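# Move spare power supply from shelving to work bench

## Task

Carry the spare power supply (the slim steel box with a round fan on one end and gold contacts on the other) from the parts shelving and set it on the work bench. When finished, no box may lie on the floor, the gripper must have released it and the robot must have backed away, and the box must stay on the bench without the robot holding it. The robot must not fall over or be left tilted.

## Robot and tools

Robot: TidyBot++, a single-arm mobile base (0.54 m long, 0.50 m wide, 0.38 m tall) on four powered casters. On top sits one seven-joint arm with a two-finger gripper. The shoulder is 0.12 m ahead of the base centre and 0.68 m up. Two cameras: base_camera (fixed on the base, facing forward) and wrist_camera (fisheye, looking along the hand).

Frames: the base frame has its origin on the floor below the base centre, x forward, y left, z up. hand_pose is reported in it and marks the point between the finger pads; its z axis runs out along the fingers, and the fingers close along its y axis. The odometry frame is the base frame as it was when the scene began. base_odometry heading is positive to the left, in -3.142 to 3.142, and drifts by centimetres and degrees over many moves, since wheel slip counts as travel. base_tilt is in degrees, positive when leaning forward or right.

execute_actions: argument actions is a list holding one action or none (empty list just reports state and images). An action may contain base, joints, or both, plus optional speeds; its parts begin together. base holds exactly one relative command from the current spot: translate_m (metres, forward positive, -2 to 2), strafe_m (metres, left positive, -2 to 2) or rotate_rad (radians, counter-clockwise from above positive, -6.3 to 6.3). joints is a dictionary of absolute targets by name: joint_1_rad (any angle, positive is clockwise from above, opposite to heading), joint_2_rad shoulder (-2.249 to 2.249), joint_3_rad (any angle), joint_4_rad elbow (-2.579 to 2.579), joint_5_rad (any angle), joint_6_rad wrist (-2.099 to 2.099), joint_7_rad (any angle; hand pointing down, positive turns counter-clockwise from above, 1.57 opens fingers to left and right), gripper_pos (0 open to 1 closed; pad gap about 85 x (1 - gripper_pos) mm). Unbounded joints go the short way, so turn in steps below half a revolution. speeds caps top speed for that action only: translate_m and strafe_m 0.05 to 0.5 m/s, rotate_rad 0.1 to 1.57 rad/s (defaults are the maxima). A base move that would need more than about 8.7 s at its cap is refused; any unknown key or out-of-range number rejects the whole call. cameras picks which images return (base_camera, wrist_camera, all; [] for none).

Arm geometry: upper arm 0.42 m, forearm 0.31 m, hand 0.31 m to the hand point. With joint_1_rad 0, joint_3_rad 3.14, joint_5_rad 0 the arm stays in the base's x-z plane; segment tilts from vertical (forward positive) are joint_2_rad, joint_2_rad - joint_4_rad, and joint_2_rad - joint_4_rad - joint_6_rad. Reach forward of the shoulder is the sum of length x sin(tilt), height is the sum of length x cos(tilt). A downward hand reaches at most about 0.94 m high, and only near the base. The arm begins folded, hand down, poking up to 0.08 m ahead of the base.

wait: seconds 0 to 10; commands nothing new, returns state and images. zoom_image: camera plus region [x0, y0, x1, y1] in pixels of that camera's latest image, up to 504 by 504. read_manual: only returns licence text. finished_scene: pass the current scene number; it ends the scene irreversibly and reports success, so only call it once the box rests on the bench and the robot has let go and moved off. A reply with no tool call also ends everything.

Reading results: base_status and joint_status say how the last accepted action ended. done means reached (for the base, only that wheels turned the commanded amount, even if slipping). off_target means it stopped short and may still be pushing. contact_stop or time_out means the old target was dropped. joint command not followed, with a cause line, means a self-collision check held back the arm targets (the gripper target still runs); those targets may be retried with later actions. A blocked base pushes until it times out and can still report done though short. motor_effort gives percent of maximum, with the bracketed peak. on_its_own lists motion not commanded by this call. ARM HIT means the arm struck the base or itself. MOTOR HOT warns of heating while holding a load; OVER-TEMPERATURE FAULT means the arm sagged. A torque fault freezes the arm and gripper for 10 s and skips the rest of the call. If a call reports a stop, later calls in the same reply are not executed.

Gripping: at gripper_pos 1 the fingers squeeze at roughly 100 N; done there means nothing is held, off_target means an object stopped them. Closed fingertips sit about 20 mm beyond the hand point.

Accuracy: friction leaves joints a little off; to correct, send each joint its previous command plus (desired minus read angle). Do not command a held-load joint to its read angle, as the arm will sink. hand_pose may be off a centimetre or two; trust the cameras. The arm sags under load.

Avoid: driving while the arm is snagged above about 0.8 m (tipping), hard sideways pulls on a raised hand, driving the arm into things, dropping or slamming the box, and leaving any box on the floor. Omitted joints may keep pushing toward old targets. Loose objects can be nudged occasionally by outside pushes.

Each tool is called as name(argument=value, ...) on one line, values as JSON.

## Session

execute_actions(actions=[])

Scene clock: 0.00 s.
base_odometry: x=+0.000 y=+0.000 heading=+0.000 (m, m, rad; odometry frame)
base_tilt: forward=+0.0 right=-0.2 (deg)
base_status: not commanded
joint_positions: joint_1_rad=+0.007 joint_2_rad=-0.333 joint_3_rad=+3.112 joint_4_rad=-2.526 joint_5_rad=+0.041 joint_6_rad=-0.891 joint_7_rad=+1.542 gripper_pos=+0.000
joint_status: not commanded
motor_effort: joint_1_rad=-1 joint_2_rad=-1 joint_3_rad=+1 joint_4_rad=+14 joint_5_rad=+0 joint_6_rad=-1 joint_7_rad=+1 (%)
hand_pose: x=+0.2550 y=-0.0066 z=+0.5857 quat_wxyz=(+0.020, +0.999, +0.009, +0.030) (m; base frame)
pictures: base_camera, wrist_camera
Images, in order (width x height): base_camera 644x364, wrist_camera 644x476.

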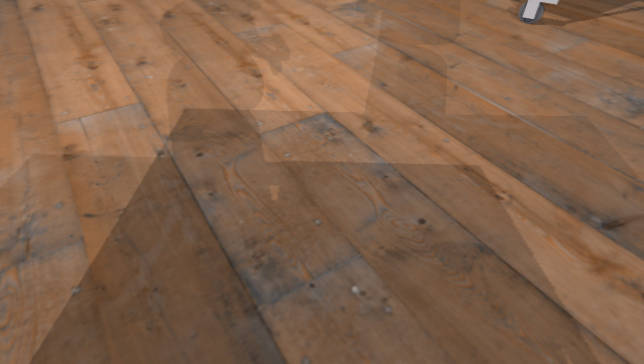

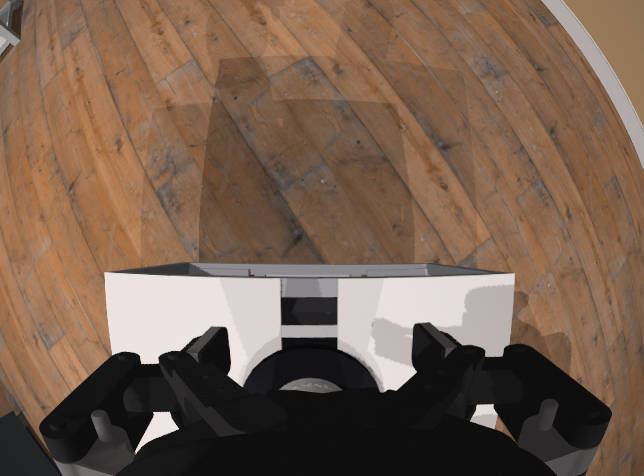

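execute_actions(actions=[{"joints":{"joint_6_rad":0.5}}], cameras=["wrist_camera"])

execute_actions(actions=[{"joints":{"joint_1_rad":-1.4}}], cameras=["wrist_camera"])

Scene clock: 7.63 s.
base_odometry: x=+0.000 y=+0.000 heading=+0.000 (m, m, rad; odometry frame)
base_tilt: forward=+0.0 right=-0.3 (deg)
base_status: not commanded
joint_positions: joint_1_rad=+0.007 joint_2_rad=-0.333 joint_3_rad=+3.112 joint_4_rad=-2.524 joint_5_rad=+0.041 joint_6_rad=+0.473 joint_7_rad=+1.542 gripper_pos=+0.000
joint_status: all done
motor_effort: joint_1_rad=+0(0) joint_2_rad=-7(7) joint_3_rad=+1(2) joint_4_rad=+19(18) joint_5_rad=+0(0) joint_6_rad=+8(8) joint_7_rad=+1(0) (%)
hand_pose: x=+0.5444 y=+0.0175 z=+0.8505 quat_wxyz=(-0.008, +0.757, +0.020, +0.653) (m; base frame)
pictures: wrist_camera
Images, in order (width x height): wrist_camera 644x476.

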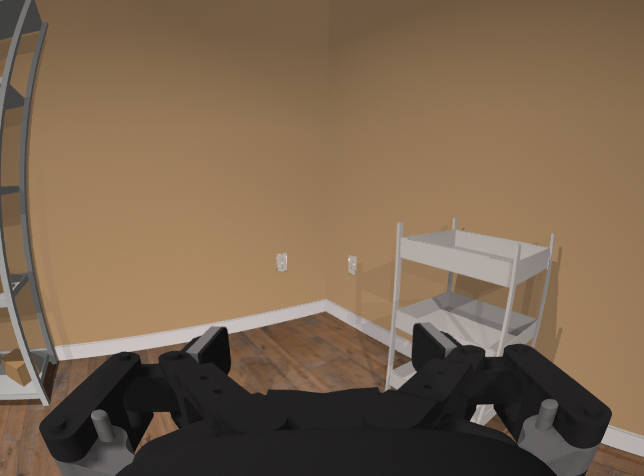

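Scene clock: 10.30 s.
base_odometry: x=+0.000 y=+0.000 heading=+0.000 (m, m, rad; odometry frame)
base_tilt: forward=-0.1 right=-0.2 (deg)
base_status: not commanded
joint_positions: joint_1_rad=-1.389 joint_2_rad=-0.333 joint_3_rad=+3.112 joint_4_rad=-2.524 joint_5_rad=+0.041 joint_6_rad=+0.473 joint_7_rad=+1.542 gripper_pos=+0.000
joint_status: all done
motor_effort: joint_1_rad=+0(0) joint_2_rad=-7(7) joint_3_rad=+2(2) joint_4_rad=+19(19) joint_5_rad=+0(1) joint_6_rad=+8(8) joint_7_rad=+0(0) (%)
hand_pose: x=+0.1756 y=+0.4219 z=+0.8505 quat_wxyz=(-0.425, +0.567, +0.502, +0.495) (m; base frame)
pictures: wrist_camera
Images, in order (width x height): wrist_camera 644x476.

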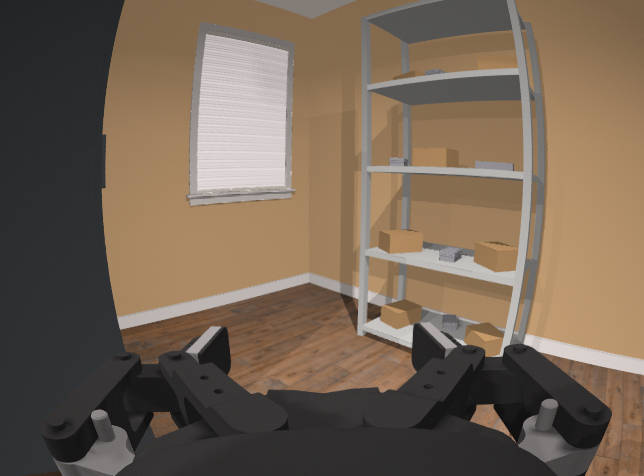

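zoom_image(camera="wrist_camera", region=[350,50,560,360])

Region (350, 50, 560, 360) of wrist_camera's 644x476 image, scaled by 1.626; it fills the left 341 columns of this view, and the rest is white.

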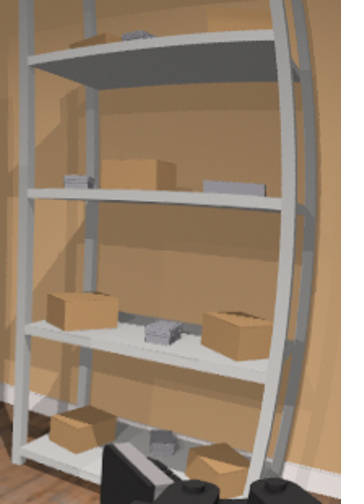

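execute_actions(actions=[{"base":{"rotate_rad":0.6},"joints":{"joint_1_rad":0,"joint_2_rad":-0.1,"joint_3_rad":3.14,"joint_4_rad":-1.1,"joint_5_rad":0,"joint_6_rad":-1.0,"joint_7_rad":1.57}}], cameras=[])

execute_actions(actions=[{"base":{"translate_m":0.8}}], cameras=["wrist_camera"])

execute_actions(actions=[{"base":{"strafe_m":0.74}}])

Scene clock: 31.37 s.
base_odometry: x=+0.000 y=+0.000 heading=+0.600 (m, m, rad; odometry frame)
base_tilt: forward=+0.0 right=-0.2 (deg)
base_status: done
joint_positions: joint_1_rad=-0.010 joint_2_rad=-0.122 joint_3_rad=+3.130 joint_4_rad=-1.110 joint_5_rad=+0.035 joint_6_rad=-0.951 joint_7_rad=+1.542 gripper_pos=+0.000
joint_status: all done
motor_effort: joint_1_rad=-1(2) joint_2_rad=-15(16) joint_3_rad=+1(4) joint_4_rad=+19(22) joint_5_rad=+0(0) joint_6_rad=+7(8) joint_7_rad=+0(0) (%)
hand_pose: x=+0.6205 y=+0.0044 z=+1.1603 quat_wxyz=(+0.004, +0.825, -0.002, +0.566) (m; base frame)
pictures: none
No camera images: the call's "cameras" was empty. Leave "cameras" out to get every camera's image.

Scene clock: 34.33 s.
base_odometry: x=+0.660 y=+0.452 heading=+0.600 (m, m, rad; odometry frame)
base_tilt: forward=+0.0 right=-0.2 (deg)
base_status: done
joint_positions: joint_1_rad=-0.010 joint_2_rad=-0.102 joint_3_rad=+3.130 joint_4_rad=-1.109 joint_5_rad=+0.034 joint_6_rad=-0.955 joint_7_rad=+1.542 gripper_pos=+0.000
joint_status: not commanded
motor_effort: joint_1_rad=+0(1) joint_2_rad=-17(19) joint_3_rad=+1(1) joint_4_rad=+19(19) joint_5_rad=+0(0) joint_6_rad=+7(7) joint_7_rad=+1(1) (%)
hand_pose: x=+0.6294 y=+0.0046 z=+1.1501 quat_wxyz=(+0.003, +0.831, -0.002, +0.557) (m; base frame)
pictures: wrist_camera
Images, in order (width x height): wrist_camera 644x476.

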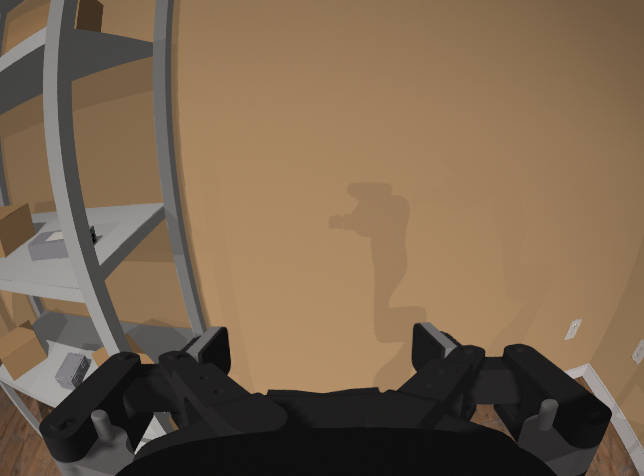

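Scene clock: 37.17 s.
base_odometry: x=+0.243 y=+1.063 heading=+0.600 (m, m, rad; odometry frame)
base_tilt: forward=+0.0 right=-0.3 (deg)
base_status: done
joint_positions: joint_1_rad=-0.008 joint_2_rad=-0.102 joint_3_rad=+3.132 joint_4_rad=-1.109 joint_5_rad=+0.030 joint_6_rad=-0.955 joint_7_rad=+1.542 gripper_pos=+0.000
joint_status: not commanded
motor_effort: joint_1_rad=+0(1) joint_2_rad=-15(16) joint_3_rad=+1(3) joint_4_rad=+18(19) joint_5_rad=+0(1) joint_6_rad=+7(7) joint_7_rad=+0(1) (%)
hand_pose: x=+0.6294 y=+0.0031 z=+1.1501 quat_wxyz=(+0.003, +0.831, -0.004, +0.557) (m; base frame)
pictures: base_camera, wrist_camera
Images, in order (width x height): base_camera 644x364, wrist_camera 644x476.

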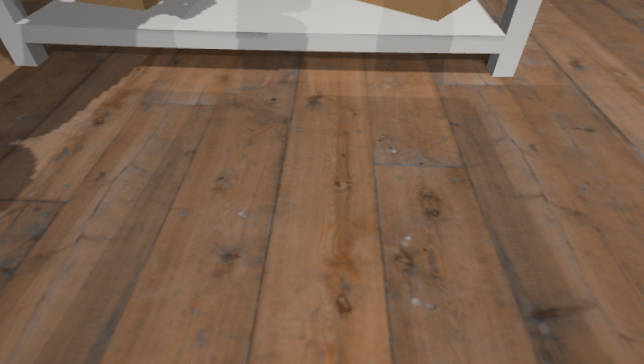

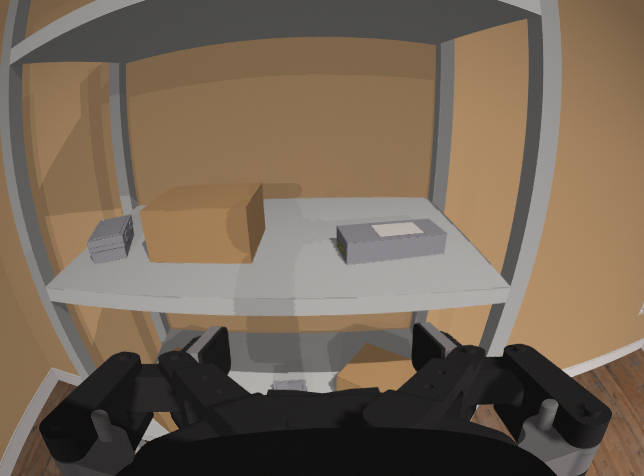

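execute_actions(actions=[{"base":{"strafe_m":-0.16},"joints":{"joint_4_rad":-1.4,"joint_6_rad":-0.57,"gripper_pos":1}}], cameras=["wrist_camera"])

execute_actions(actions=[{"base":{"translate_m":0.1}}], cameras=["wrist_camera"])

Scene clock: 58.07 s.
base_odometry: x=+0.333 y=+0.931 heading=+0.600 (m, m, rad; odometry frame)
base_tilt: forward=-0.1 right=-0.3 (deg)
base_status: done
joint_positions: joint_1_rad=-0.003 joint_2_rad=-0.100 joint_3_rad=+3.138 joint_4_rad=-1.391 joint_5_rad=+0.029 joint_6_rad=-0.618 joint_7_rad=+1.542 gripper_pos=+0.999
joint_status: all done
motor_effort: joint_1_rad=-1(3) joint_2_rad=-18(20) joint_3_rad=+1(3) joint_4_rad=+20(20) joint_5_rad=+0(1) joint_6_rad=+7(8) joint_7_rad=+0(1) (%)
hand_pose: x=+0.6727 y=-0.0005 z=+1.0841 quat_wxyz=(+0.004, +0.816, -0.004, +0.578) (m; base frame)
pictures: wrist_camera
Images, in order (width x height): wrist_camera 644x476.

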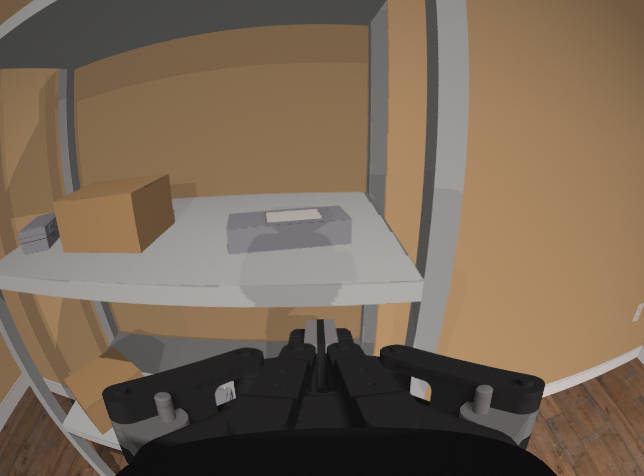

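Scene clock: 59.33 s.
base_odometry: x=+0.416 y=+0.987 heading=+0.600 (m, m, rad; odometry frame)
base_tilt: forward=+0.0 right=-0.3 (deg)
base_status: done
joint_positions: joint_1_rad=-0.003 joint_2_rad=-0.093 joint_3_rad=+3.138 joint_4_rad=-1.392 joint_5_rad=+0.029 joint_6_rad=-0.616 joint_7_rad=+1.542 gripper_pos=+0.999
joint_status: not commanded
motor_effort: joint_1_rad=+0(0) joint_2_rad=-19(22) joint_3_rad=+1(1) joint_4_rad=+21(21) joint_5_rad=+0(0) joint_6_rad=+7(8) joint_7_rad=+0(0) (%)
hand_pose: x=+0.6758 y=-0.0005 z=+1.0802 quat_wxyz=(+0.004, +0.818, -0.004, +0.576) (m; base frame)
pictures: wrist_camera
Images, in order (width x height): wrist_camera 644x476.

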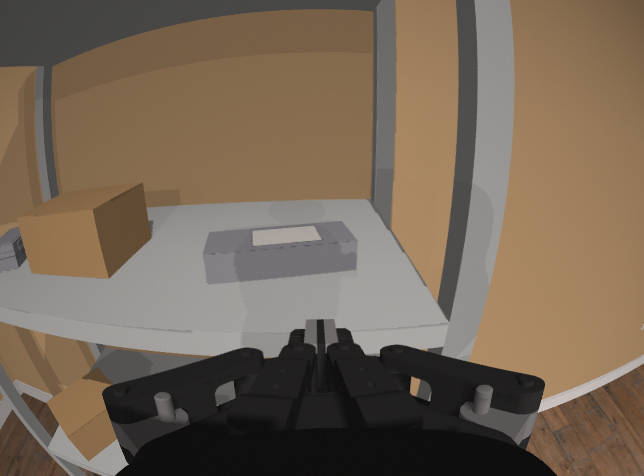

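execute_actions(actions=[{"base":{"translate_m":0.2},"joints":{"joint_4_rad":-1.48,"joint_1_rad":0.04}}], cameras=["wrist_camera"])

execute_actions(actions=[{"base":{"translate_m":0.1},"speeds":{"translate_m":0.06}}], cameras=["wrist_camera"])

Scene clock: 73.77 s.
base_odometry: x=+0.581 y=+1.100 heading=+0.600 (m, m, rad; odometry frame)
base_tilt: forward=+0.0 right=-0.2 (deg)
base_status: done
joint_positions: joint_1_rad=+0.031 joint_2_rad=-0.098 joint_3_rad=+3.138 joint_4_rad=-1.475 joint_5_rad=+0.029 joint_6_rad=-0.614 joint_7_rad=+1.542 gripper_pos=+0.999
joint_status: all done
motor_effort: joint_1_rad=+0(0) joint_2_rad=-19(24) joint_3_rad=+1(2) joint_4_rad=+21(23) joint_5_rad=+0(0) joint_6_rad=+7(8) joint_7_rad=+1(1) (%)
hand_pose: x=+0.6702 y=-0.0189 z=+1.0341 quat_wxyz=(+0.013, +0.839, -0.018, +0.544) (m; base frame)
pictures: wrist_camera
Images, in order (width x height): wrist_camera 644x476.

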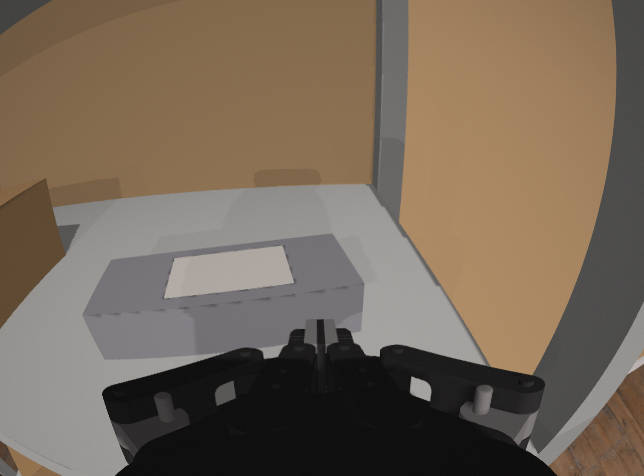

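Scene clock: 75.90 s.
base_odometry: x=+0.664 y=+1.157 heading=+0.600 (m, m, rad; odometry frame)
base_tilt: forward=+0.0 right=-0.3 (deg)
base_status: done
joint_positions: joint_1_rad=+0.032 joint_2_rad=-0.102 joint_3_rad=+3.138 joint_4_rad=-1.475 joint_5_rad=+0.029 joint_6_rad=-0.614 joint_7_rad=+1.542 gripper_pos=+0.999
joint_status: not commanded
motor_effort: joint_1_rad=-1(1) joint_2_rad=-18(20) joint_3_rad=+1(0) joint_4_rad=+21(21) joint_5_rad=+0(1) joint_6_rad=+7(8) joint_7_rad=+0(0) (%)
hand_pose: x=+0.6688 y=-0.0193 z=+1.0364 quat_wxyz=(+0.014, +0.838, -0.018, +0.546) (m; base frame)
pictures: wrist_camera
Images, in order (width x height): wrist_camera 644x476.

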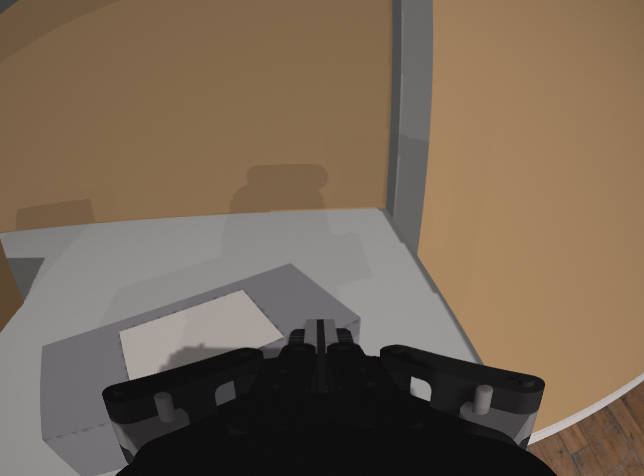

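execute_actions(actions=[{"base":{"translate_m":0.06},"speeds":{"translate_m":0.06},"joints":{"joint_1_rad":-0.03}}], cameras=["wrist_camera"])

execute_actions(actions=[{"base":{"strafe_m":0.06},"speeds":{"strafe_m":0.06}}], cameras=["wrist_camera"])

Scene clock: 82.77 s.
base_odometry: x=+0.713 y=+1.190 heading=+0.599 (m, m, rad; odometry frame)
base_tilt: forward=+0.0 right=-0.3 (deg)
base_status: done
joint_positions: joint_1_rad=-0.011 joint_2_rad=-0.105 joint_3_rad=+3.149 joint_4_rad=-1.475 joint_5_rad=+0.029 joint_6_rad=-0.614 joint_7_rad=+1.542 gripper_pos=+0.999
joint_status: all done
motor_effort: joint_1_rad=-2(4) joint_2_rad=-17(20) joint_3_rad=-1(3) joint_4_rad=+20(21) joint_5_rad=-1(2) joint_6_rad=+6(8) joint_7_rad=+1(1) (%)
hand_pose: x=+0.6679 y=-0.0017 z=+1.0384 quat_wxyz=(+0.004, +0.837, -0.005, +0.547) (m; base frame)
pictures: wrist_camera
Images, in order (width x height): wrist_camera 644x476.

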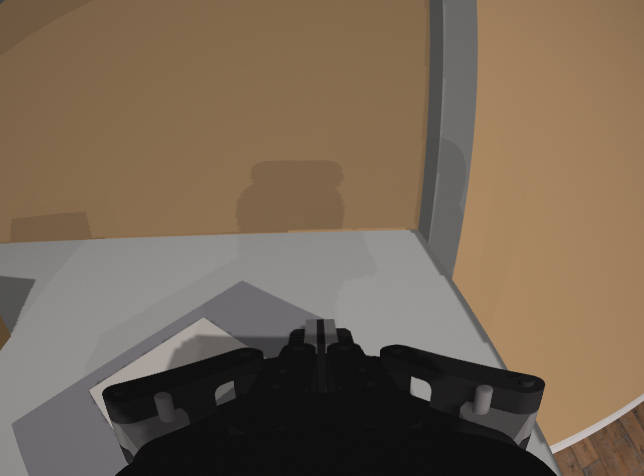

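Scene clock: 84.23 s.
base_odometry: x=+0.680 y=+1.240 heading=+0.599 (m, m, rad; odometry frame)
base_tilt: forward=+0.0 right=-0.2 (deg)
base_status: done
joint_positions: joint_1_rad=-0.012 joint_2_rad=-0.105 joint_3_rad=+3.155 joint_4_rad=-1.475 joint_5_rad=+0.029 joint_6_rad=-0.614 joint_7_rad=+1.542 gripper_pos=+0.999
joint_status: not commanded
motor_effort: joint_1_rad=-3(5) joint_2_rad=-17(18) joint_3_rad=-2(4) joint_4_rad=+21(21) joint_5_rad=-2(3) joint_6_rad=+7(7) joint_7_rad=+0(1) (%)
hand_pose: x=+0.6680 y=-0.0049 z=+1.0384 quat_wxyz=(+0.005, +0.837, -0.007, +0.547) (m; base frame)
pictures: wrist_camera
Images, in order (width x height): wrist_camera 644x476.

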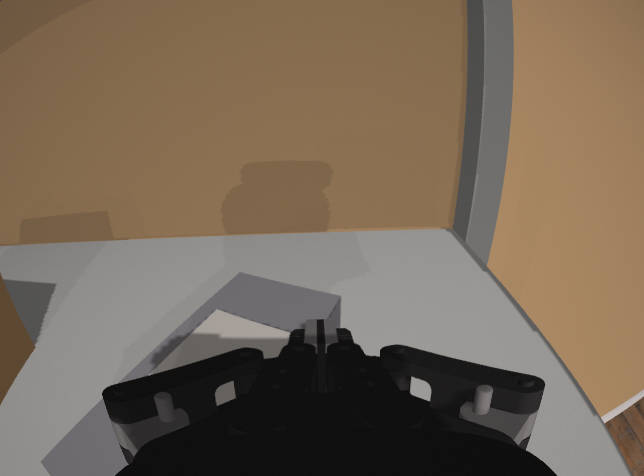

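execute_actions(actions=[{"base":{"translate_m":-0.26},"joints":{"joint_1_rad":0.01,"joint_4_rad":-1.4}}], cameras=["wrist_camera"])

Scene clock: 90.50 s.
base_odometry: x=+0.465 y=+1.093 heading=+0.599 (m, m, rad; odometry frame)
base_tilt: forward=-0.1 right=-0.2 (deg)
base_status: done
joint_positions: joint_1_rad=+0.001 joint_2_rad=-0.105 joint_3_rad=+3.148 joint_4_rad=-1.406 joint_5_rad=+0.029 joint_6_rad=-0.613 joint_7_rad=+1.542 gripper_pos=+0.999
joint_status: all done
motor_effort: joint_1_rad=-1(2) joint_2_rad=-17(22) joint_3_rad=+1(2) joint_4_rad=+20(23) joint_5_rad=+0(2) joint_6_rad=+7(8) joint_7_rad=+1(0) (%)
hand_pose: x=+0.6710 y=-0.0083 z=+1.0792 quat_wxyz=(+0.007, +0.817, -0.010, +0.576) (m; base frame)
pictures: wrist_camera
Images, in order (width x height): wrist_camera 644x476.

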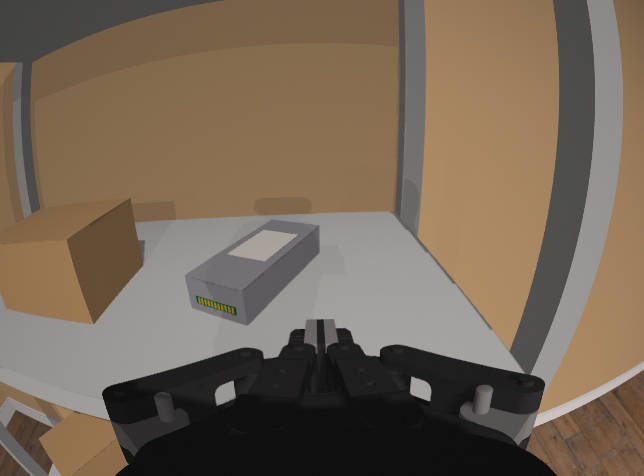

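execute_actions(actions=[{"base":{"translate_m":-0.2},"joints":{"gripper_pos":0,"joint_1_rad":-0.02}}], cameras=[])

execute_actions(actions=[{"base":{"rotate_rad":-0.4}}], cameras=[])

execute_actions(actions=[{"base":{"strafe_m":0.48}}], cameras=["wrist_camera"])

execute_actions(actions=[{"base":{"translate_m":0.15}}])

Scene clock: 116.57 s.
base_odometry: x=+0.299 y=+0.981 heading=+0.599 (m, m, rad; odometry frame)
base_tilt: forward=+0.0 right=-0.2 (deg)
base_status: done
joint_positions: joint_1_rad=-0.016 joint_2_rad=-0.108 joint_3_rad=+3.147 joint_4_rad=-1.406 joint_5_rad=+0.029 joint_6_rad=-0.613 joint_7_rad=+1.542 gripper_pos=+0.000
joint_status: all done
motor_effort: joint_1_rad=+0(2) joint_2_rad=-17(21) joint_3_rad=+1(0) joint_4_rad=+21(22) joint_5_rad=+0(0) joint_6_rad=+7(8) joint_7_rad=+0(1) (%)
hand_pose: x=+0.6701 y=+0.0013 z=+1.0811 quat_wxyz=(+0.002, +0.816, -0.003, +0.577) (m; base frame)
pictures: none
No camera images: the call's "cameras" was empty. Leave "cameras" out to get every camera's image.

Scene clock: 117.87 s.
base_odometry: x=+0.299 y=+0.981 heading=+0.199 (m, m, rad; odometry frame)
base_tilt: forward=+0.0 right=-0.2 (deg)
base_status: done
joint_positions: joint_1_rad=-0.014 joint_2_rad=-0.108 joint_3_rad=+3.148 joint_4_rad=-1.406 joint_5_rad=+0.029 joint_6_rad=-0.613 joint_7_rad=+1.542 gripper_pos=+0.000
joint_status: not commanded
motor_effort: joint_1_rad=+0(3) joint_2_rad=-18(19) joint_3_rad=+1(2) joint_4_rad=+20(21) joint_5_rad=+0(1) joint_6_rad=+7(7) joint_7_rad=+0(1) (%)
hand_pose: x=+0.6701 y=+0.0002 z=+1.0811 quat_wxyz=(+0.003, +0.816, -0.004, +0.577) (m; base frame)
pictures: none
No camera images: the call's "cameras" was empty. Leave "cameras" out to get every camera's image.

Scene clock: 120.20 s.
base_odometry: x=+0.205 y=+1.451 heading=+0.199 (m, m, rad; odometry frame)
base_tilt: forward=+0.0 right=-0.2 (deg)
base_status: done
joint_positions: joint_1_rad=-0.017 joint_2_rad=-0.108 joint_3_rad=+3.142 joint_4_rad=-1.406 joint_5_rad=+0.029 joint_6_rad=-0.613 joint_7_rad=+1.542 gripper_pos=+0.000
joint_status: not commanded
motor_effort: joint_1_rad=+0(2) joint_2_rad=-18(18) joint_3_rad=+1(2) joint_4_rad=+21(21) joint_5_rad=+0(1) joint_6_rad=+7(7) joint_7_rad=+0(0) (%)
hand_pose: x=+0.6700 y=+0.0054 z=+1.0811 quat_wxyz=(+0.001, +0.816, +0.000, +0.577) (m; base frame)
pictures: wrist_camera
Images, in order (width x height): wrist_camera 644x476.

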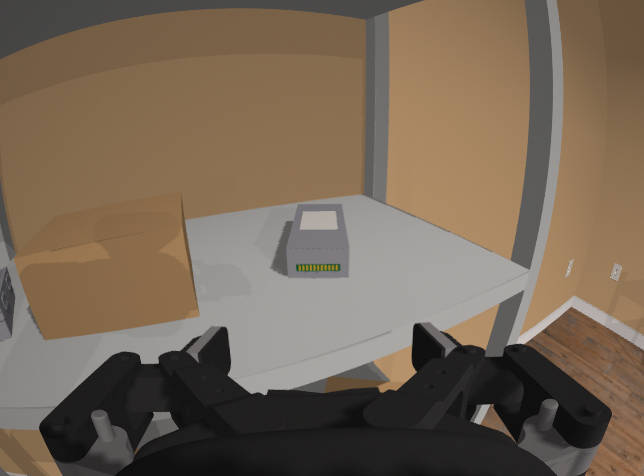

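Scene clock: 121.67 s.
base_odometry: x=+0.352 y=+1.481 heading=+0.199 (m, m, rad; odometry frame)
base_tilt: forward=-0.1 right=-0.3 (deg)
base_status: done
joint_positions: joint_1_rad=-0.017 joint_2_rad=-0.096 joint_3_rad=+3.142 joint_4_rad=-1.405 joint_5_rad=+0.029 joint_6_rad=-0.612 joint_7_rad=+1.542 gripper_pos=+0.000
joint_status: not commanded
motor_effort: joint_1_rad=+0(2) joint_2_rad=-19(22) joint_3_rad=+1(0) joint_4_rad=+21(22) joint_5_rad=+0(0) joint_6_rad=+7(8) joint_7_rad=+1(1) (%)
hand_pose: x=+0.6745 y=+0.0055 z=+1.0752 quat_wxyz=(+0.001, +0.819, +0.000, +0.573) (m; base frame)
pictures: base_camera, wrist_camera
Images, in order (width x height): base_camera 644x364, wrist_camera 644x476.

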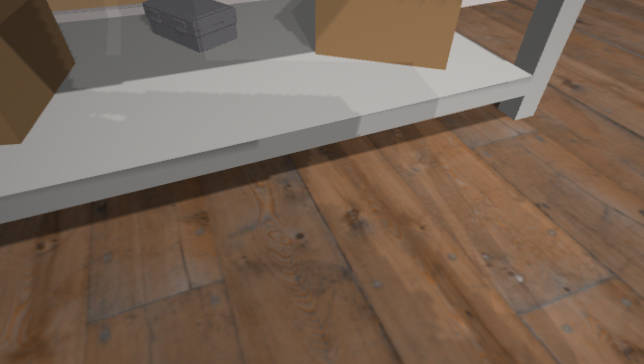

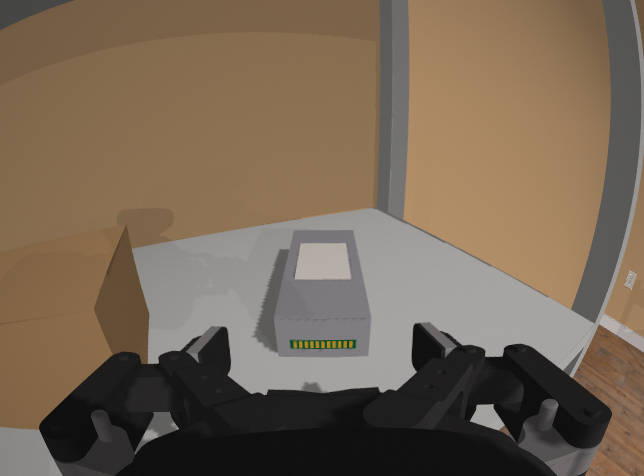

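execute_actions(actions=[{"joints":{"joint_2_rad":0.15,"joint_4_rad":-0.78,"joint_6_rad":-1.41}}], cameras=[])

execute_actions(actions=[{"base":{"translate_m":0.13}}])

execute_actions(actions=[{"joints":{"joint_2_rad":0.25}}], cameras=["wrist_camera"])

Scene clock: 133.33 s.
base_odometry: x=+0.352 y=+1.481 heading=+0.199 (m, m, rad; odometry frame)
base_tilt: forward=-0.1 right=-0.2 (deg)
base_status: not commanded
joint_positions: joint_1_rad=-0.017 joint_2_rad=+0.132 joint_3_rad=+3.142 joint_4_rad=-0.792 joint_5_rad=+0.029 joint_6_rad=-1.363 joint_7_rad=+1.542 gripper_pos=+0.000
joint_status: all done
motor_effort: joint_1_rad=+0(0) joint_2_rad=-23(24) joint_3_rad=+1(1) joint_4_rad=+17(22) joint_5_rad=+0(0) joint_6_rad=+5(7) joint_7_rad=+0(1) (%)
hand_pose: x=+0.6600 y=+0.0016 z=+1.0839 quat_wxyz=(+0.005, +0.910, -0.008, +0.414) (m; base frame)
pictures: none
No camera images: the call's "cameras" was empty. Leave "cameras" out to get every camera's image.

Scene clock: 134.70 s.
base_odometry: x=+0.479 y=+1.507 heading=+0.199 (m, m, rad; odometry frame)
base_tilt: forward=+0.0 right=-0.2 (deg)
base_status: done
joint_positions: joint_1_rad=-0.017 joint_2_rad=+0.152 joint_3_rad=+3.142 joint_4_rad=-0.790 joint_5_rad=+0.029 joint_6_rad=-1.364 joint_7_rad=+1.542 gripper_pos=+0.000
joint_status: not commanded
motor_effort: joint_1_rad=+0(0) joint_2_rad=-24(28) joint_3_rad=+0(1) joint_4_rad=+17(18) joint_5_rad=+0(0) joint_6_rad=+5(6) joint_7_rad=+0(1) (%)
hand_pose: x=+0.6680 y=+0.0018 z=+1.0735 quat_wxyz=(+0.005, +0.914, -0.008, +0.406) (m; base frame)
pictures: base_camera, wrist_camera
Images, in order (width x height): base_camera 644x364, wrist_camera 644x476.

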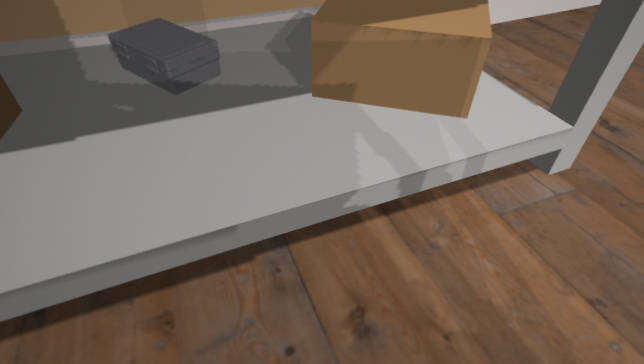

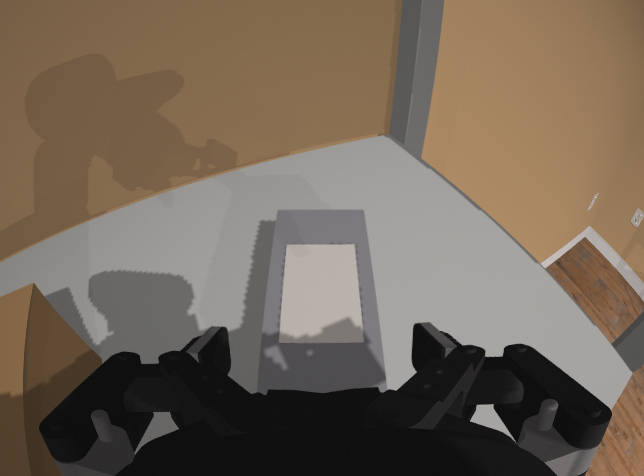

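Scene clock: 135.73 s.
base_odometry: x=+0.479 y=+1.507 heading=+0.199 (m, m, rad; odometry frame)
base_tilt: forward=+0.0 right=-0.2 (deg)
base_status: not commanded
joint_positions: joint_1_rad=-0.017 joint_2_rad=+0.249 joint_3_rad=+3.142 joint_4_rad=-0.787 joint_5_rad=+0.029 joint_6_rad=-1.364 joint_7_rad=+1.542 gripper_pos=+0.000
joint_status: all done
motor_effort: joint_1_rad=-1(0) joint_2_rad=-29(30) joint_3_rad=+1(1) joint_4_rad=+18(19) joint_5_rad=+0(0) joint_6_rad=+5(5) joint_7_rad=+1(0) (%)
hand_pose: x=+0.7036 y=+0.0024 z=+1.0204 quat_wxyz=(+0.006, +0.932, -0.008, +0.363) (m; base frame)
pictures: wrist_camera
Images, in order (width x height): wrist_camera 644x476.

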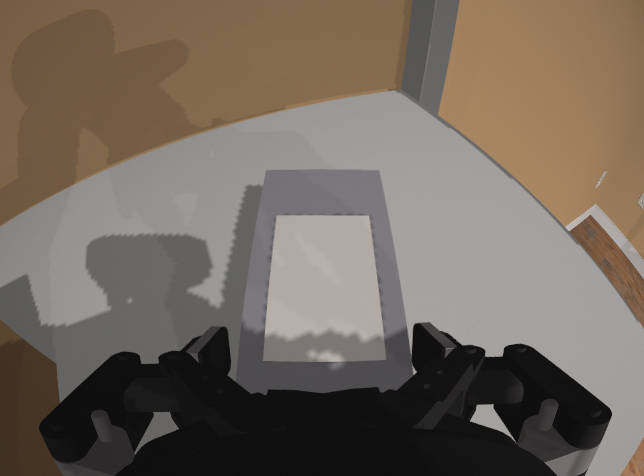

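A bit lower, then grip.

execute_actions(actions=[{"joints":{"joint_2_rad":0.28},"base":{"translate_m":0.02}}], cameras=[])

execute_actions(actions=[{"joints":{"gripper_pos":1}}], cameras=["wrist_camera"])

execute_actions(actions=[{"joints":{"joint_2_rad":0.14}}], cameras=["wrist_camera"])

Scene clock: 142.20 s.
base_odometry: x=+0.499 y=+1.511 heading=+0.199 (m, m, rad; odometry frame)
base_tilt: forward=+0.0 right=-0.2 (deg)
base_status: done
joint_positions: joint_1_rad=-0.017 joint_2_rad=+0.278 joint_3_rad=+3.142 joint_4_rad=-0.786 joint_5_rad=+0.029 joint_6_rad=-1.364 joint_7_rad=+1.542 gripper_pos=+0.000
joint_status: all done
motor_effort: joint_1_rad=+0(0) joint_2_rad=-31(32) joint_3_rad=+1(0) joint_4_rad=+18(19) joint_5_rad=+0(0) joint_6_rad=+4(5) joint_7_rad=+0(0) (%)
hand_pose: x=+0.7130 y=+0.0026 z=+1.0035 quat_wxyz=(+0.007, +0.937, -0.008, +0.349) (m; base frame)
pictures: none
No camera images: the call's "cameras" was empty. Leave "cameras" out to get every camera's image.

Scene clock: 143.30 s.
base_odometry: x=+0.499 y=+1.511 heading=+0.199 (m, m, rad; odometry frame)
base_tilt: forward=+0.0 right=-0.3 (deg)
base_status: not commanded
joint_positions: joint_1_rad=-0.014 joint_2_rad=+0.274 joint_3_rad=+3.143 joint_4_rad=-0.779 joint_5_rad=+0.028 joint_6_rad=-1.371 joint_7_rad=+1.542 gripper_pos=+0.175
joint_status: gripper_pos off_target (ended at +0.175, target +1.000)
motor_effort: joint_1_rad=-2(6) joint_2_rad=-30(32) joint_3_rad=+0(3) joint_4_rad=+18(21) joint_5_rad=-1(4) joint_6_rad=+6(8) joint_7_rad=+1(2) (%)
hand_pose: x=+0.7106 y=+0.0001 z=+1.0082 quat_wxyz=(+0.007, +0.936, -0.010, +0.351) (m; base frame)
pictures: wrist_camera
Images, in order (width x height): wrist_camera 644x476.

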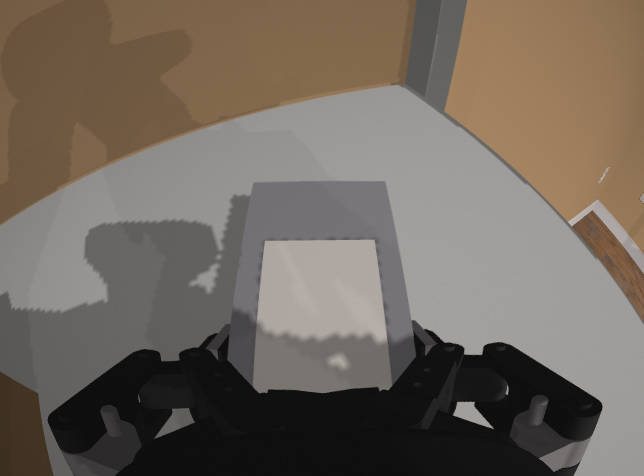

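Scene clock: 144.53 s.
base_odometry: x=+0.499 y=+1.511 heading=+0.199 (m, m, rad; odometry frame)
base_tilt: forward=+0.0 right=-0.2 (deg)
base_status: not commanded
joint_positions: joint_1_rad=-0.014 joint_2_rad=+0.196 joint_3_rad=+3.143 joint_4_rad=-0.813 joint_5_rad=+0.028 joint_6_rad=-1.400 joint_7_rad=+1.542 gripper_pos=+0.175
joint_status: joint_2_rad off_target (ended at +0.196, target +0.140)
motor_effort: joint_1_rad=+0(2) joint_2_rad=-35(41) joint_3_rad=+1(0) joint_4_rad=+24(25) joint_5_rad=+0(1) joint_6_rad=+10(11) joint_7_rad=+1(2) (%)
hand_pose: x=+0.6752 y=-0.0004 z=+1.0302 quat_wxyz=(+0.007, +0.934, -0.010, +0.358) (m; base frame)
pictures: wrist_camera
Images, in order (width x height): wrist_camera 644x476.

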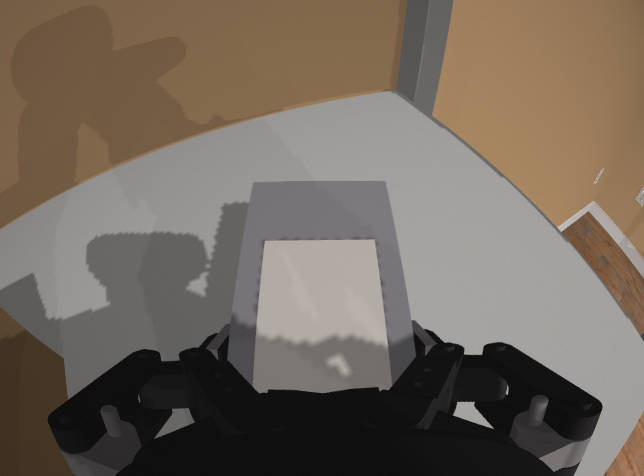

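execute_actions(actions=[{"joints":{"joint_2_rad":0.05},"base":{"translate_m":-0.35}}], cameras=[])

execute_actions(actions=[{"joints":{"joint_2_rad":-0.4,"joint_4_rad":-1.1}}], cameras=[])

execute_actions(actions=[{"base":{"rotate_rad":-2.2},"speeds":{"rotate_rad":1.0}}])

Scene clock: 159.27 s.
base_odometry: x=+0.156 y=+1.442 heading=+0.199 (m, m, rad; odometry frame)
base_tilt: forward=+0.0 right=-0.2 (deg)
base_status: done
joint_positions: joint_1_rad=-0.015 joint_2_rad=+0.088 joint_3_rad=+3.143 joint_4_rad=-0.817 joint_5_rad=+0.026 joint_6_rad=-1.408 joint_7_rad=+1.542 gripper_pos=+0.175
joint_status: all done
motor_effort: joint_1_rad=+0(4) joint_2_rad=-30(43) joint_3_rad=+1(2) joint_4_rad=+24(26) joint_5_rad=+0(2) joint_6_rad=+11(12) joint_7_rad=+1(1) (%)
hand_pose: x=+0.6325 y=+0.0001 z=+1.0849 quat_wxyz=(+0.004, +0.915, -0.010, +0.403) (m; base frame)
pictures: none
No camera images: the call's "cameras" was empty. Leave "cameras" out to get every camera's image.

Scene clock: 161.17 s.
base_odometry: x=+0.156 y=+1.442 heading=+0.199 (m, m, rad; odometry frame)
base_tilt: forward=+0.0 right=-0.3 (deg)
base_status: not commanded
joint_positions: joint_1_rad=-0.015 joint_2_rad=-0.380 joint_3_rad=+3.143 joint_4_rad=-1.125 joint_5_rad=+0.026 joint_6_rad=-1.408 joint_7_rad=+1.542 gripper_pos=+0.175
joint_status: all done
motor_effort: joint_1_rad=-1(0) joint_2_rad=-6(31) joint_3_rad=+1(1) joint_4_rad=+22(25) joint_5_rad=+0(0) joint_6_rad=+13(14) joint_7_rad=+1(1) (%)
hand_pose: x=+0.4359 y=-0.0028 z=+1.1323 quat_wxyz=(+0.002, +0.880, -0.011, +0.474) (m; base frame)
pictures: none
No camera images: the call's "cameras" was empty. Leave "cameras" out to get every camera's image.

Scene clock: 164.30 s.
base_odometry: x=+0.156 y=+1.442 heading=-2.001 (m, m, rad; odometry frame)
base_tilt: forward=-0.1 right=-0.2 (deg)
base_status: done
joint_positions: joint_1_rad=-0.015 joint_2_rad=-0.380 joint_3_rad=+3.143 joint_4_rad=-1.126 joint_5_rad=+0.025 joint_6_rad=-1.408 joint_7_rad=+1.542 gripper_pos=+0.175
joint_status: not commanded
motor_effort: joint_1_rad=+0(1) joint_2_rad=-6(8) joint_3_rad=+1(3) joint_4_rad=+22(22) joint_5_rad=+0(2) joint_6_rad=+13(13) joint_7_rad=+1(0) (%)
hand_pose: x=+0.4359 y=-0.0023 z=+1.1321 quat_wxyz=(+0.002, +0.880, -0.011, +0.474) (m; base frame)
pictures: base_camera, wrist_camera
Images, in order (width x height): base_camera 644x364, wrist_camera 644x476.

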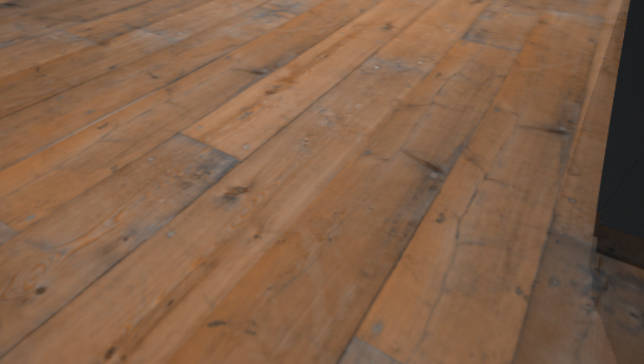

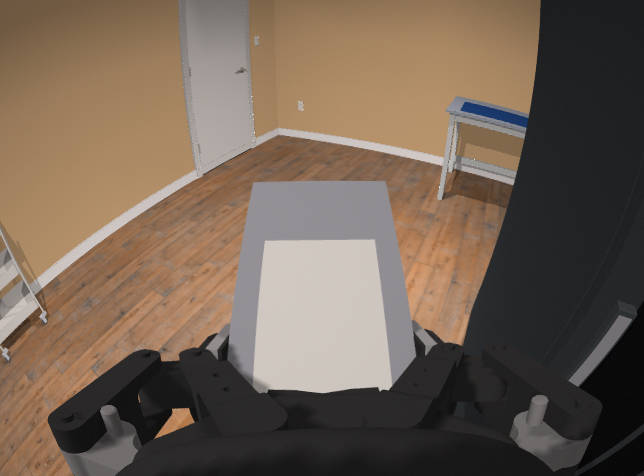

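execute_actions(actions=[{"base":{"translate_m":0.92}}], cameras=[])

execute_actions(actions=[{"base":{"rotate_rad":-0.64},"speeds":{"rotate_rad":1.0}}])

execute_actions(actions=[{"base":{"translate_m":1.3}}])

Scene clock: 178.93 s.
base_odometry: x=-0.228 y=+0.605 heading=-2.001 (m, m, rad; odometry frame)
base_tilt: forward=+0.0 right=-0.2 (deg)
base_status: done
joint_positions: joint_1_rad=-0.015 joint_2_rad=-0.372 joint_3_rad=+3.143 joint_4_rad=-1.129 joint_5_rad=+0.025 joint_6_rad=-1.413 joint_7_rad=+1.542 gripper_pos=+0.175
joint_status: not commanded
motor_effort: joint_1_rad=+0(0) joint_2_rad=-7(10) joint_3_rad=+1(2) joint_4_rad=+22(23) joint_5_rad=+0(0) joint_6_rad=+13(14) joint_7_rad=+1(0) (%)
hand_pose: x=+0.4389 y=-0.0022 z=+1.1269 quat_wxyz=(+0.002, +0.884, -0.011, +0.467) (m; base frame)
pictures: none
No camera images: the call's "cameras" was empty. Leave "cameras" out to get every camera's image.

Scene clock: 180.50 s.
base_odometry: x=-0.228 y=+0.605 heading=-2.641 (m, m, rad; odometry frame)
base_tilt: forward=+0.0 right=-0.2 (deg)
base_status: done
joint_positions: joint_1_rad=-0.015 joint_2_rad=-0.372 joint_3_rad=+3.144 joint_4_rad=-1.129 joint_5_rad=+0.025 joint_6_rad=-1.413 joint_7_rad=+1.542 gripper_pos=+0.175
joint_status: not commanded
motor_effort: joint_1_rad=+0(2) joint_2_rad=-7(8) joint_3_rad=+1(3) joint_4_rad=+22(23) joint_5_rad=+0(2) joint_6_rad=+13(13) joint_7_rad=+1(1) (%)
hand_pose: x=+0.4390 y=-0.0027 z=+1.1269 quat_wxyz=(+0.002, +0.884, -0.011, +0.467) (m; base frame)
pictures: base_camera, wrist_camera
Images, in order (width x height): base_camera 644x364, wrist_camera 644x476.

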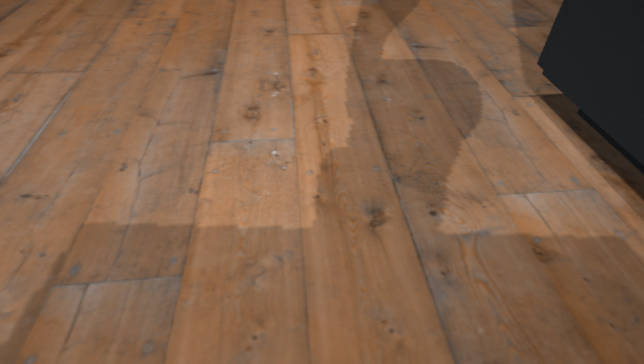

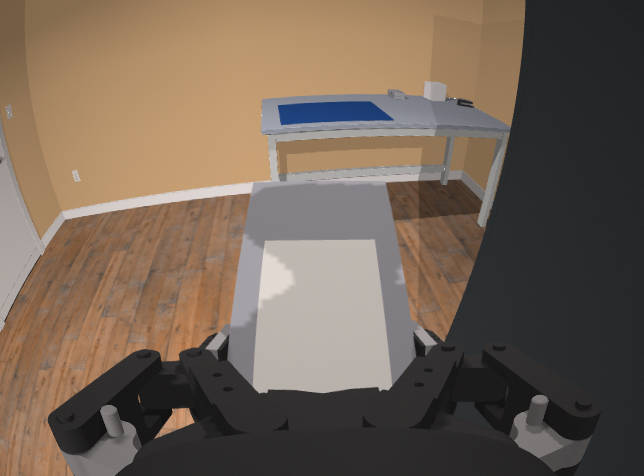

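Scene clock: 184.47 s.
base_odometry: x=-1.369 y=-0.018 heading=-2.641 (m, m, rad; odometry frame)
base_tilt: forward=+0.0 right=-0.2 (deg)
base_status: done
joint_positions: joint_1_rad=-0.015 joint_2_rad=-0.370 joint_3_rad=+3.144 joint_4_rad=-1.129 joint_5_rad=+0.025 joint_6_rad=-1.415 joint_7_rad=+1.542 gripper_pos=+0.175
joint_status: not commanded
motor_effort: joint_1_rad=-1(0) joint_2_rad=-7(11) joint_3_rad=+1(2) joint_4_rad=+23(23) joint_5_rad=+0(0) joint_6_rad=+13(14) joint_7_rad=+1(1) (%)
hand_pose: x=+0.4395 y=-0.0027 z=+1.1256 quat_wxyz=(+0.002, +0.885, -0.011, +0.465) (m; base frame)
pictures: base_camera, wrist_camera
Images, in order (width x height): base_camera 644x364, wrist_camera 644x476.

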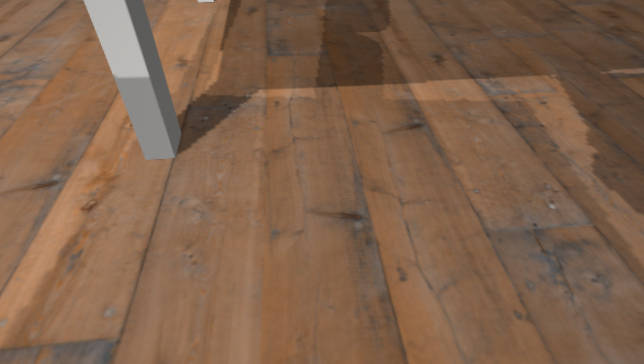

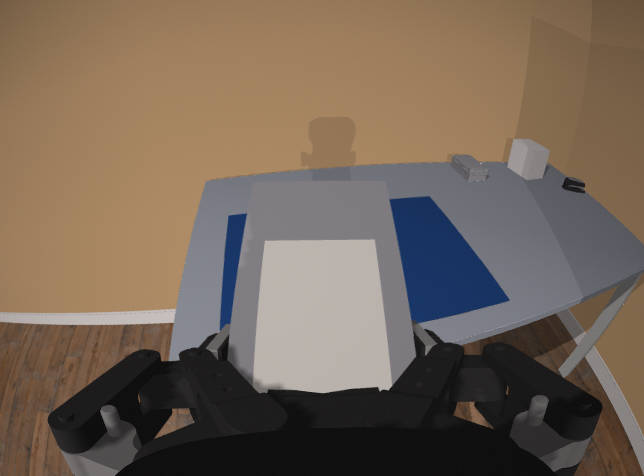

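execute_actions(actions=[{"base":{"translate_m":0.22},"joints":{"joint_2_rad":0.06,"joint_4_rad":-1.44,"joint_6_rad":-0.77}}], cameras=["wrist_camera"])

execute_actions(actions=[{"joints":{"joint_4_rad":-1.56,"joint_6_rad":-0.65}}], cameras=["wrist_camera"])

Scene clock: 197.27 s.
base_odometry: x=-1.562 y=-0.124 heading=-2.641 (m, m, rad; odometry frame)
base_tilt: forward=+0.0 right=-0.2 (deg)
base_status: done
joint_positions: joint_1_rad=-0.015 joint_2_rad=+0.109 joint_3_rad=+3.144 joint_4_rad=-1.485 joint_5_rad=+0.025 joint_6_rad=-0.852 joint_7_rad=+1.542 gripper_pos=+0.175
joint_status: joint_2_rad off_target (ended at +0.109, target +0.060); joint_4_rad off_target (ended at -1.485, target -1.440); joint_6_rad off_target (ended at -0.852, target -0.770)
motor_effort: joint_1_rad=+0(1) joint_2_rad=-34(46) joint_3_rad=+1(2) joint_4_rad=+27(31) joint_5_rad=+0(0) joint_6_rad=+10(14) joint_7_rad=+0(1) (%)
hand_pose: x=+0.6786 y=+0.0025 z=+0.8537 quat_wxyz=(+0.005, +0.940, -0.003, +0.341) (m; base frame)
pictures: wrist_camera
Images, in order (width x height): wrist_camera 644x476.

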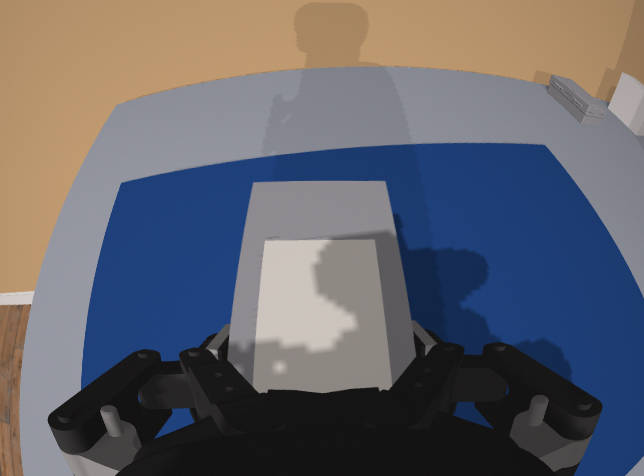

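Scene clock: 198.23 s.
base_odometry: x=-1.562 y=-0.124 heading=-2.641 (m, m, rad; odometry frame)
base_tilt: forward=+0.0 right=-0.2 (deg)
base_status: not commanded
joint_positions: joint_1_rad=-0.015 joint_2_rad=+0.109 joint_3_rad=+3.144 joint_4_rad=-1.598 joint_5_rad=+0.025 joint_6_rad=-0.734 joint_7_rad=+1.542 gripper_pos=+0.175
joint_status: joint_6_rad off_target (ended at -0.734, target -0.650); the others done
motor_effort: joint_1_rad=+0(1) joint_2_rad=-34(35) joint_3_rad=+1(1) joint_4_rad=+27(29) joint_5_rad=+0(0) joint_6_rad=+10(10) joint_7_rad=+1(1) (%)
hand_pose: x=+0.6769 y=+0.0031 z=+0.8194 quat_wxyz=(+0.004, +0.939, -0.002, +0.343) (m; base frame)
pictures: wrist_camera
Images, in order (width x height): wrist_camera 644x476.

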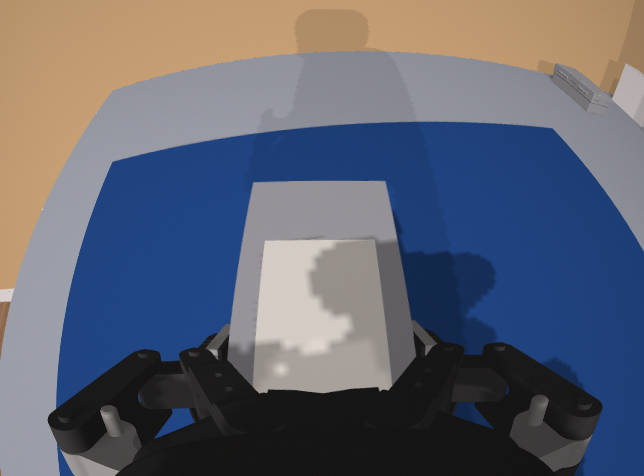

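execute_actions(actions=[{"joints":{"joint_4_rad":-1.66,"joint_6_rad":-0.54}}], cameras=[])

execute_actions(actions=[{"joints":{"joint_4_rad":-1.75,"joint_6_rad":-0.45}}], cameras=[])

Scene clock: 204.43 s.
base_odometry: x=-1.562 y=-0.124 heading=-2.641 (m, m, rad; odometry frame)
base_tilt: forward=+0.0 right=-0.3 (deg)
base_status: not commanded
joint_positions: joint_1_rad=-0.015 joint_2_rad=+0.109 joint_3_rad=+3.144 joint_4_rad=-1.697 joint_5_rad=+0.025 joint_6_rad=-0.625 joint_7_rad=+1.542 gripper_pos=+0.175
joint_status: joint_6_rad off_target (ended at -0.625, target -0.540); the others done
motor_effort: joint_1_rad=+0(1) joint_2_rad=-34(35) joint_3_rad=+1(1) joint_4_rad=+26(28) joint_5_rad=+0(0) joint_6_rad=+10(11) joint_7_rad=+1(1) (%)
hand_pose: x=+0.6737 y=+0.0037 z=+0.7909 quat_wxyz=(+0.003, +0.937, -0.001, +0.348) (m; base frame)
pictures: none
No camera images: the call's "cameras" was empty. Leave "cameras" out to get every camera's image.

Scene clock: 205.33 s.
base_odometry: x=-1.562 y=-0.124 heading=-2.641 (m, m, rad; odometry frame)
base_tilt: forward=+0.0 right=-0.2 (deg)
base_status: not commanded
joint_positions: joint_1_rad=-0.015 joint_2_rad=+0.094 joint_3_rad=+3.144 joint_4_rad=-1.764 joint_5_rad=+0.025 joint_6_rad=-0.529 joint_7_rad=+1.542 gripper_pos=+0.175
joint_status: joint_6_rad off_target (ended at -0.529, target -0.450); the others done
motor_effort: joint_1_rad=-1(0) joint_2_rad=-28(34) joint_3_rad=+1(1) joint_4_rad=+24(27) joint_5_rad=+0(1) joint_6_rad=+10(10) joint_7_rad=+0(1) (%)
hand_pose: x=+0.6734 y=+0.0043 z=+0.7851 quat_wxyz=(+0.002, +0.930, +0.000, +0.369) (m; base frame)
pictures: none
No camera images: the call's "cameras" was empty. Leave "cameras" out to get every camera's image.


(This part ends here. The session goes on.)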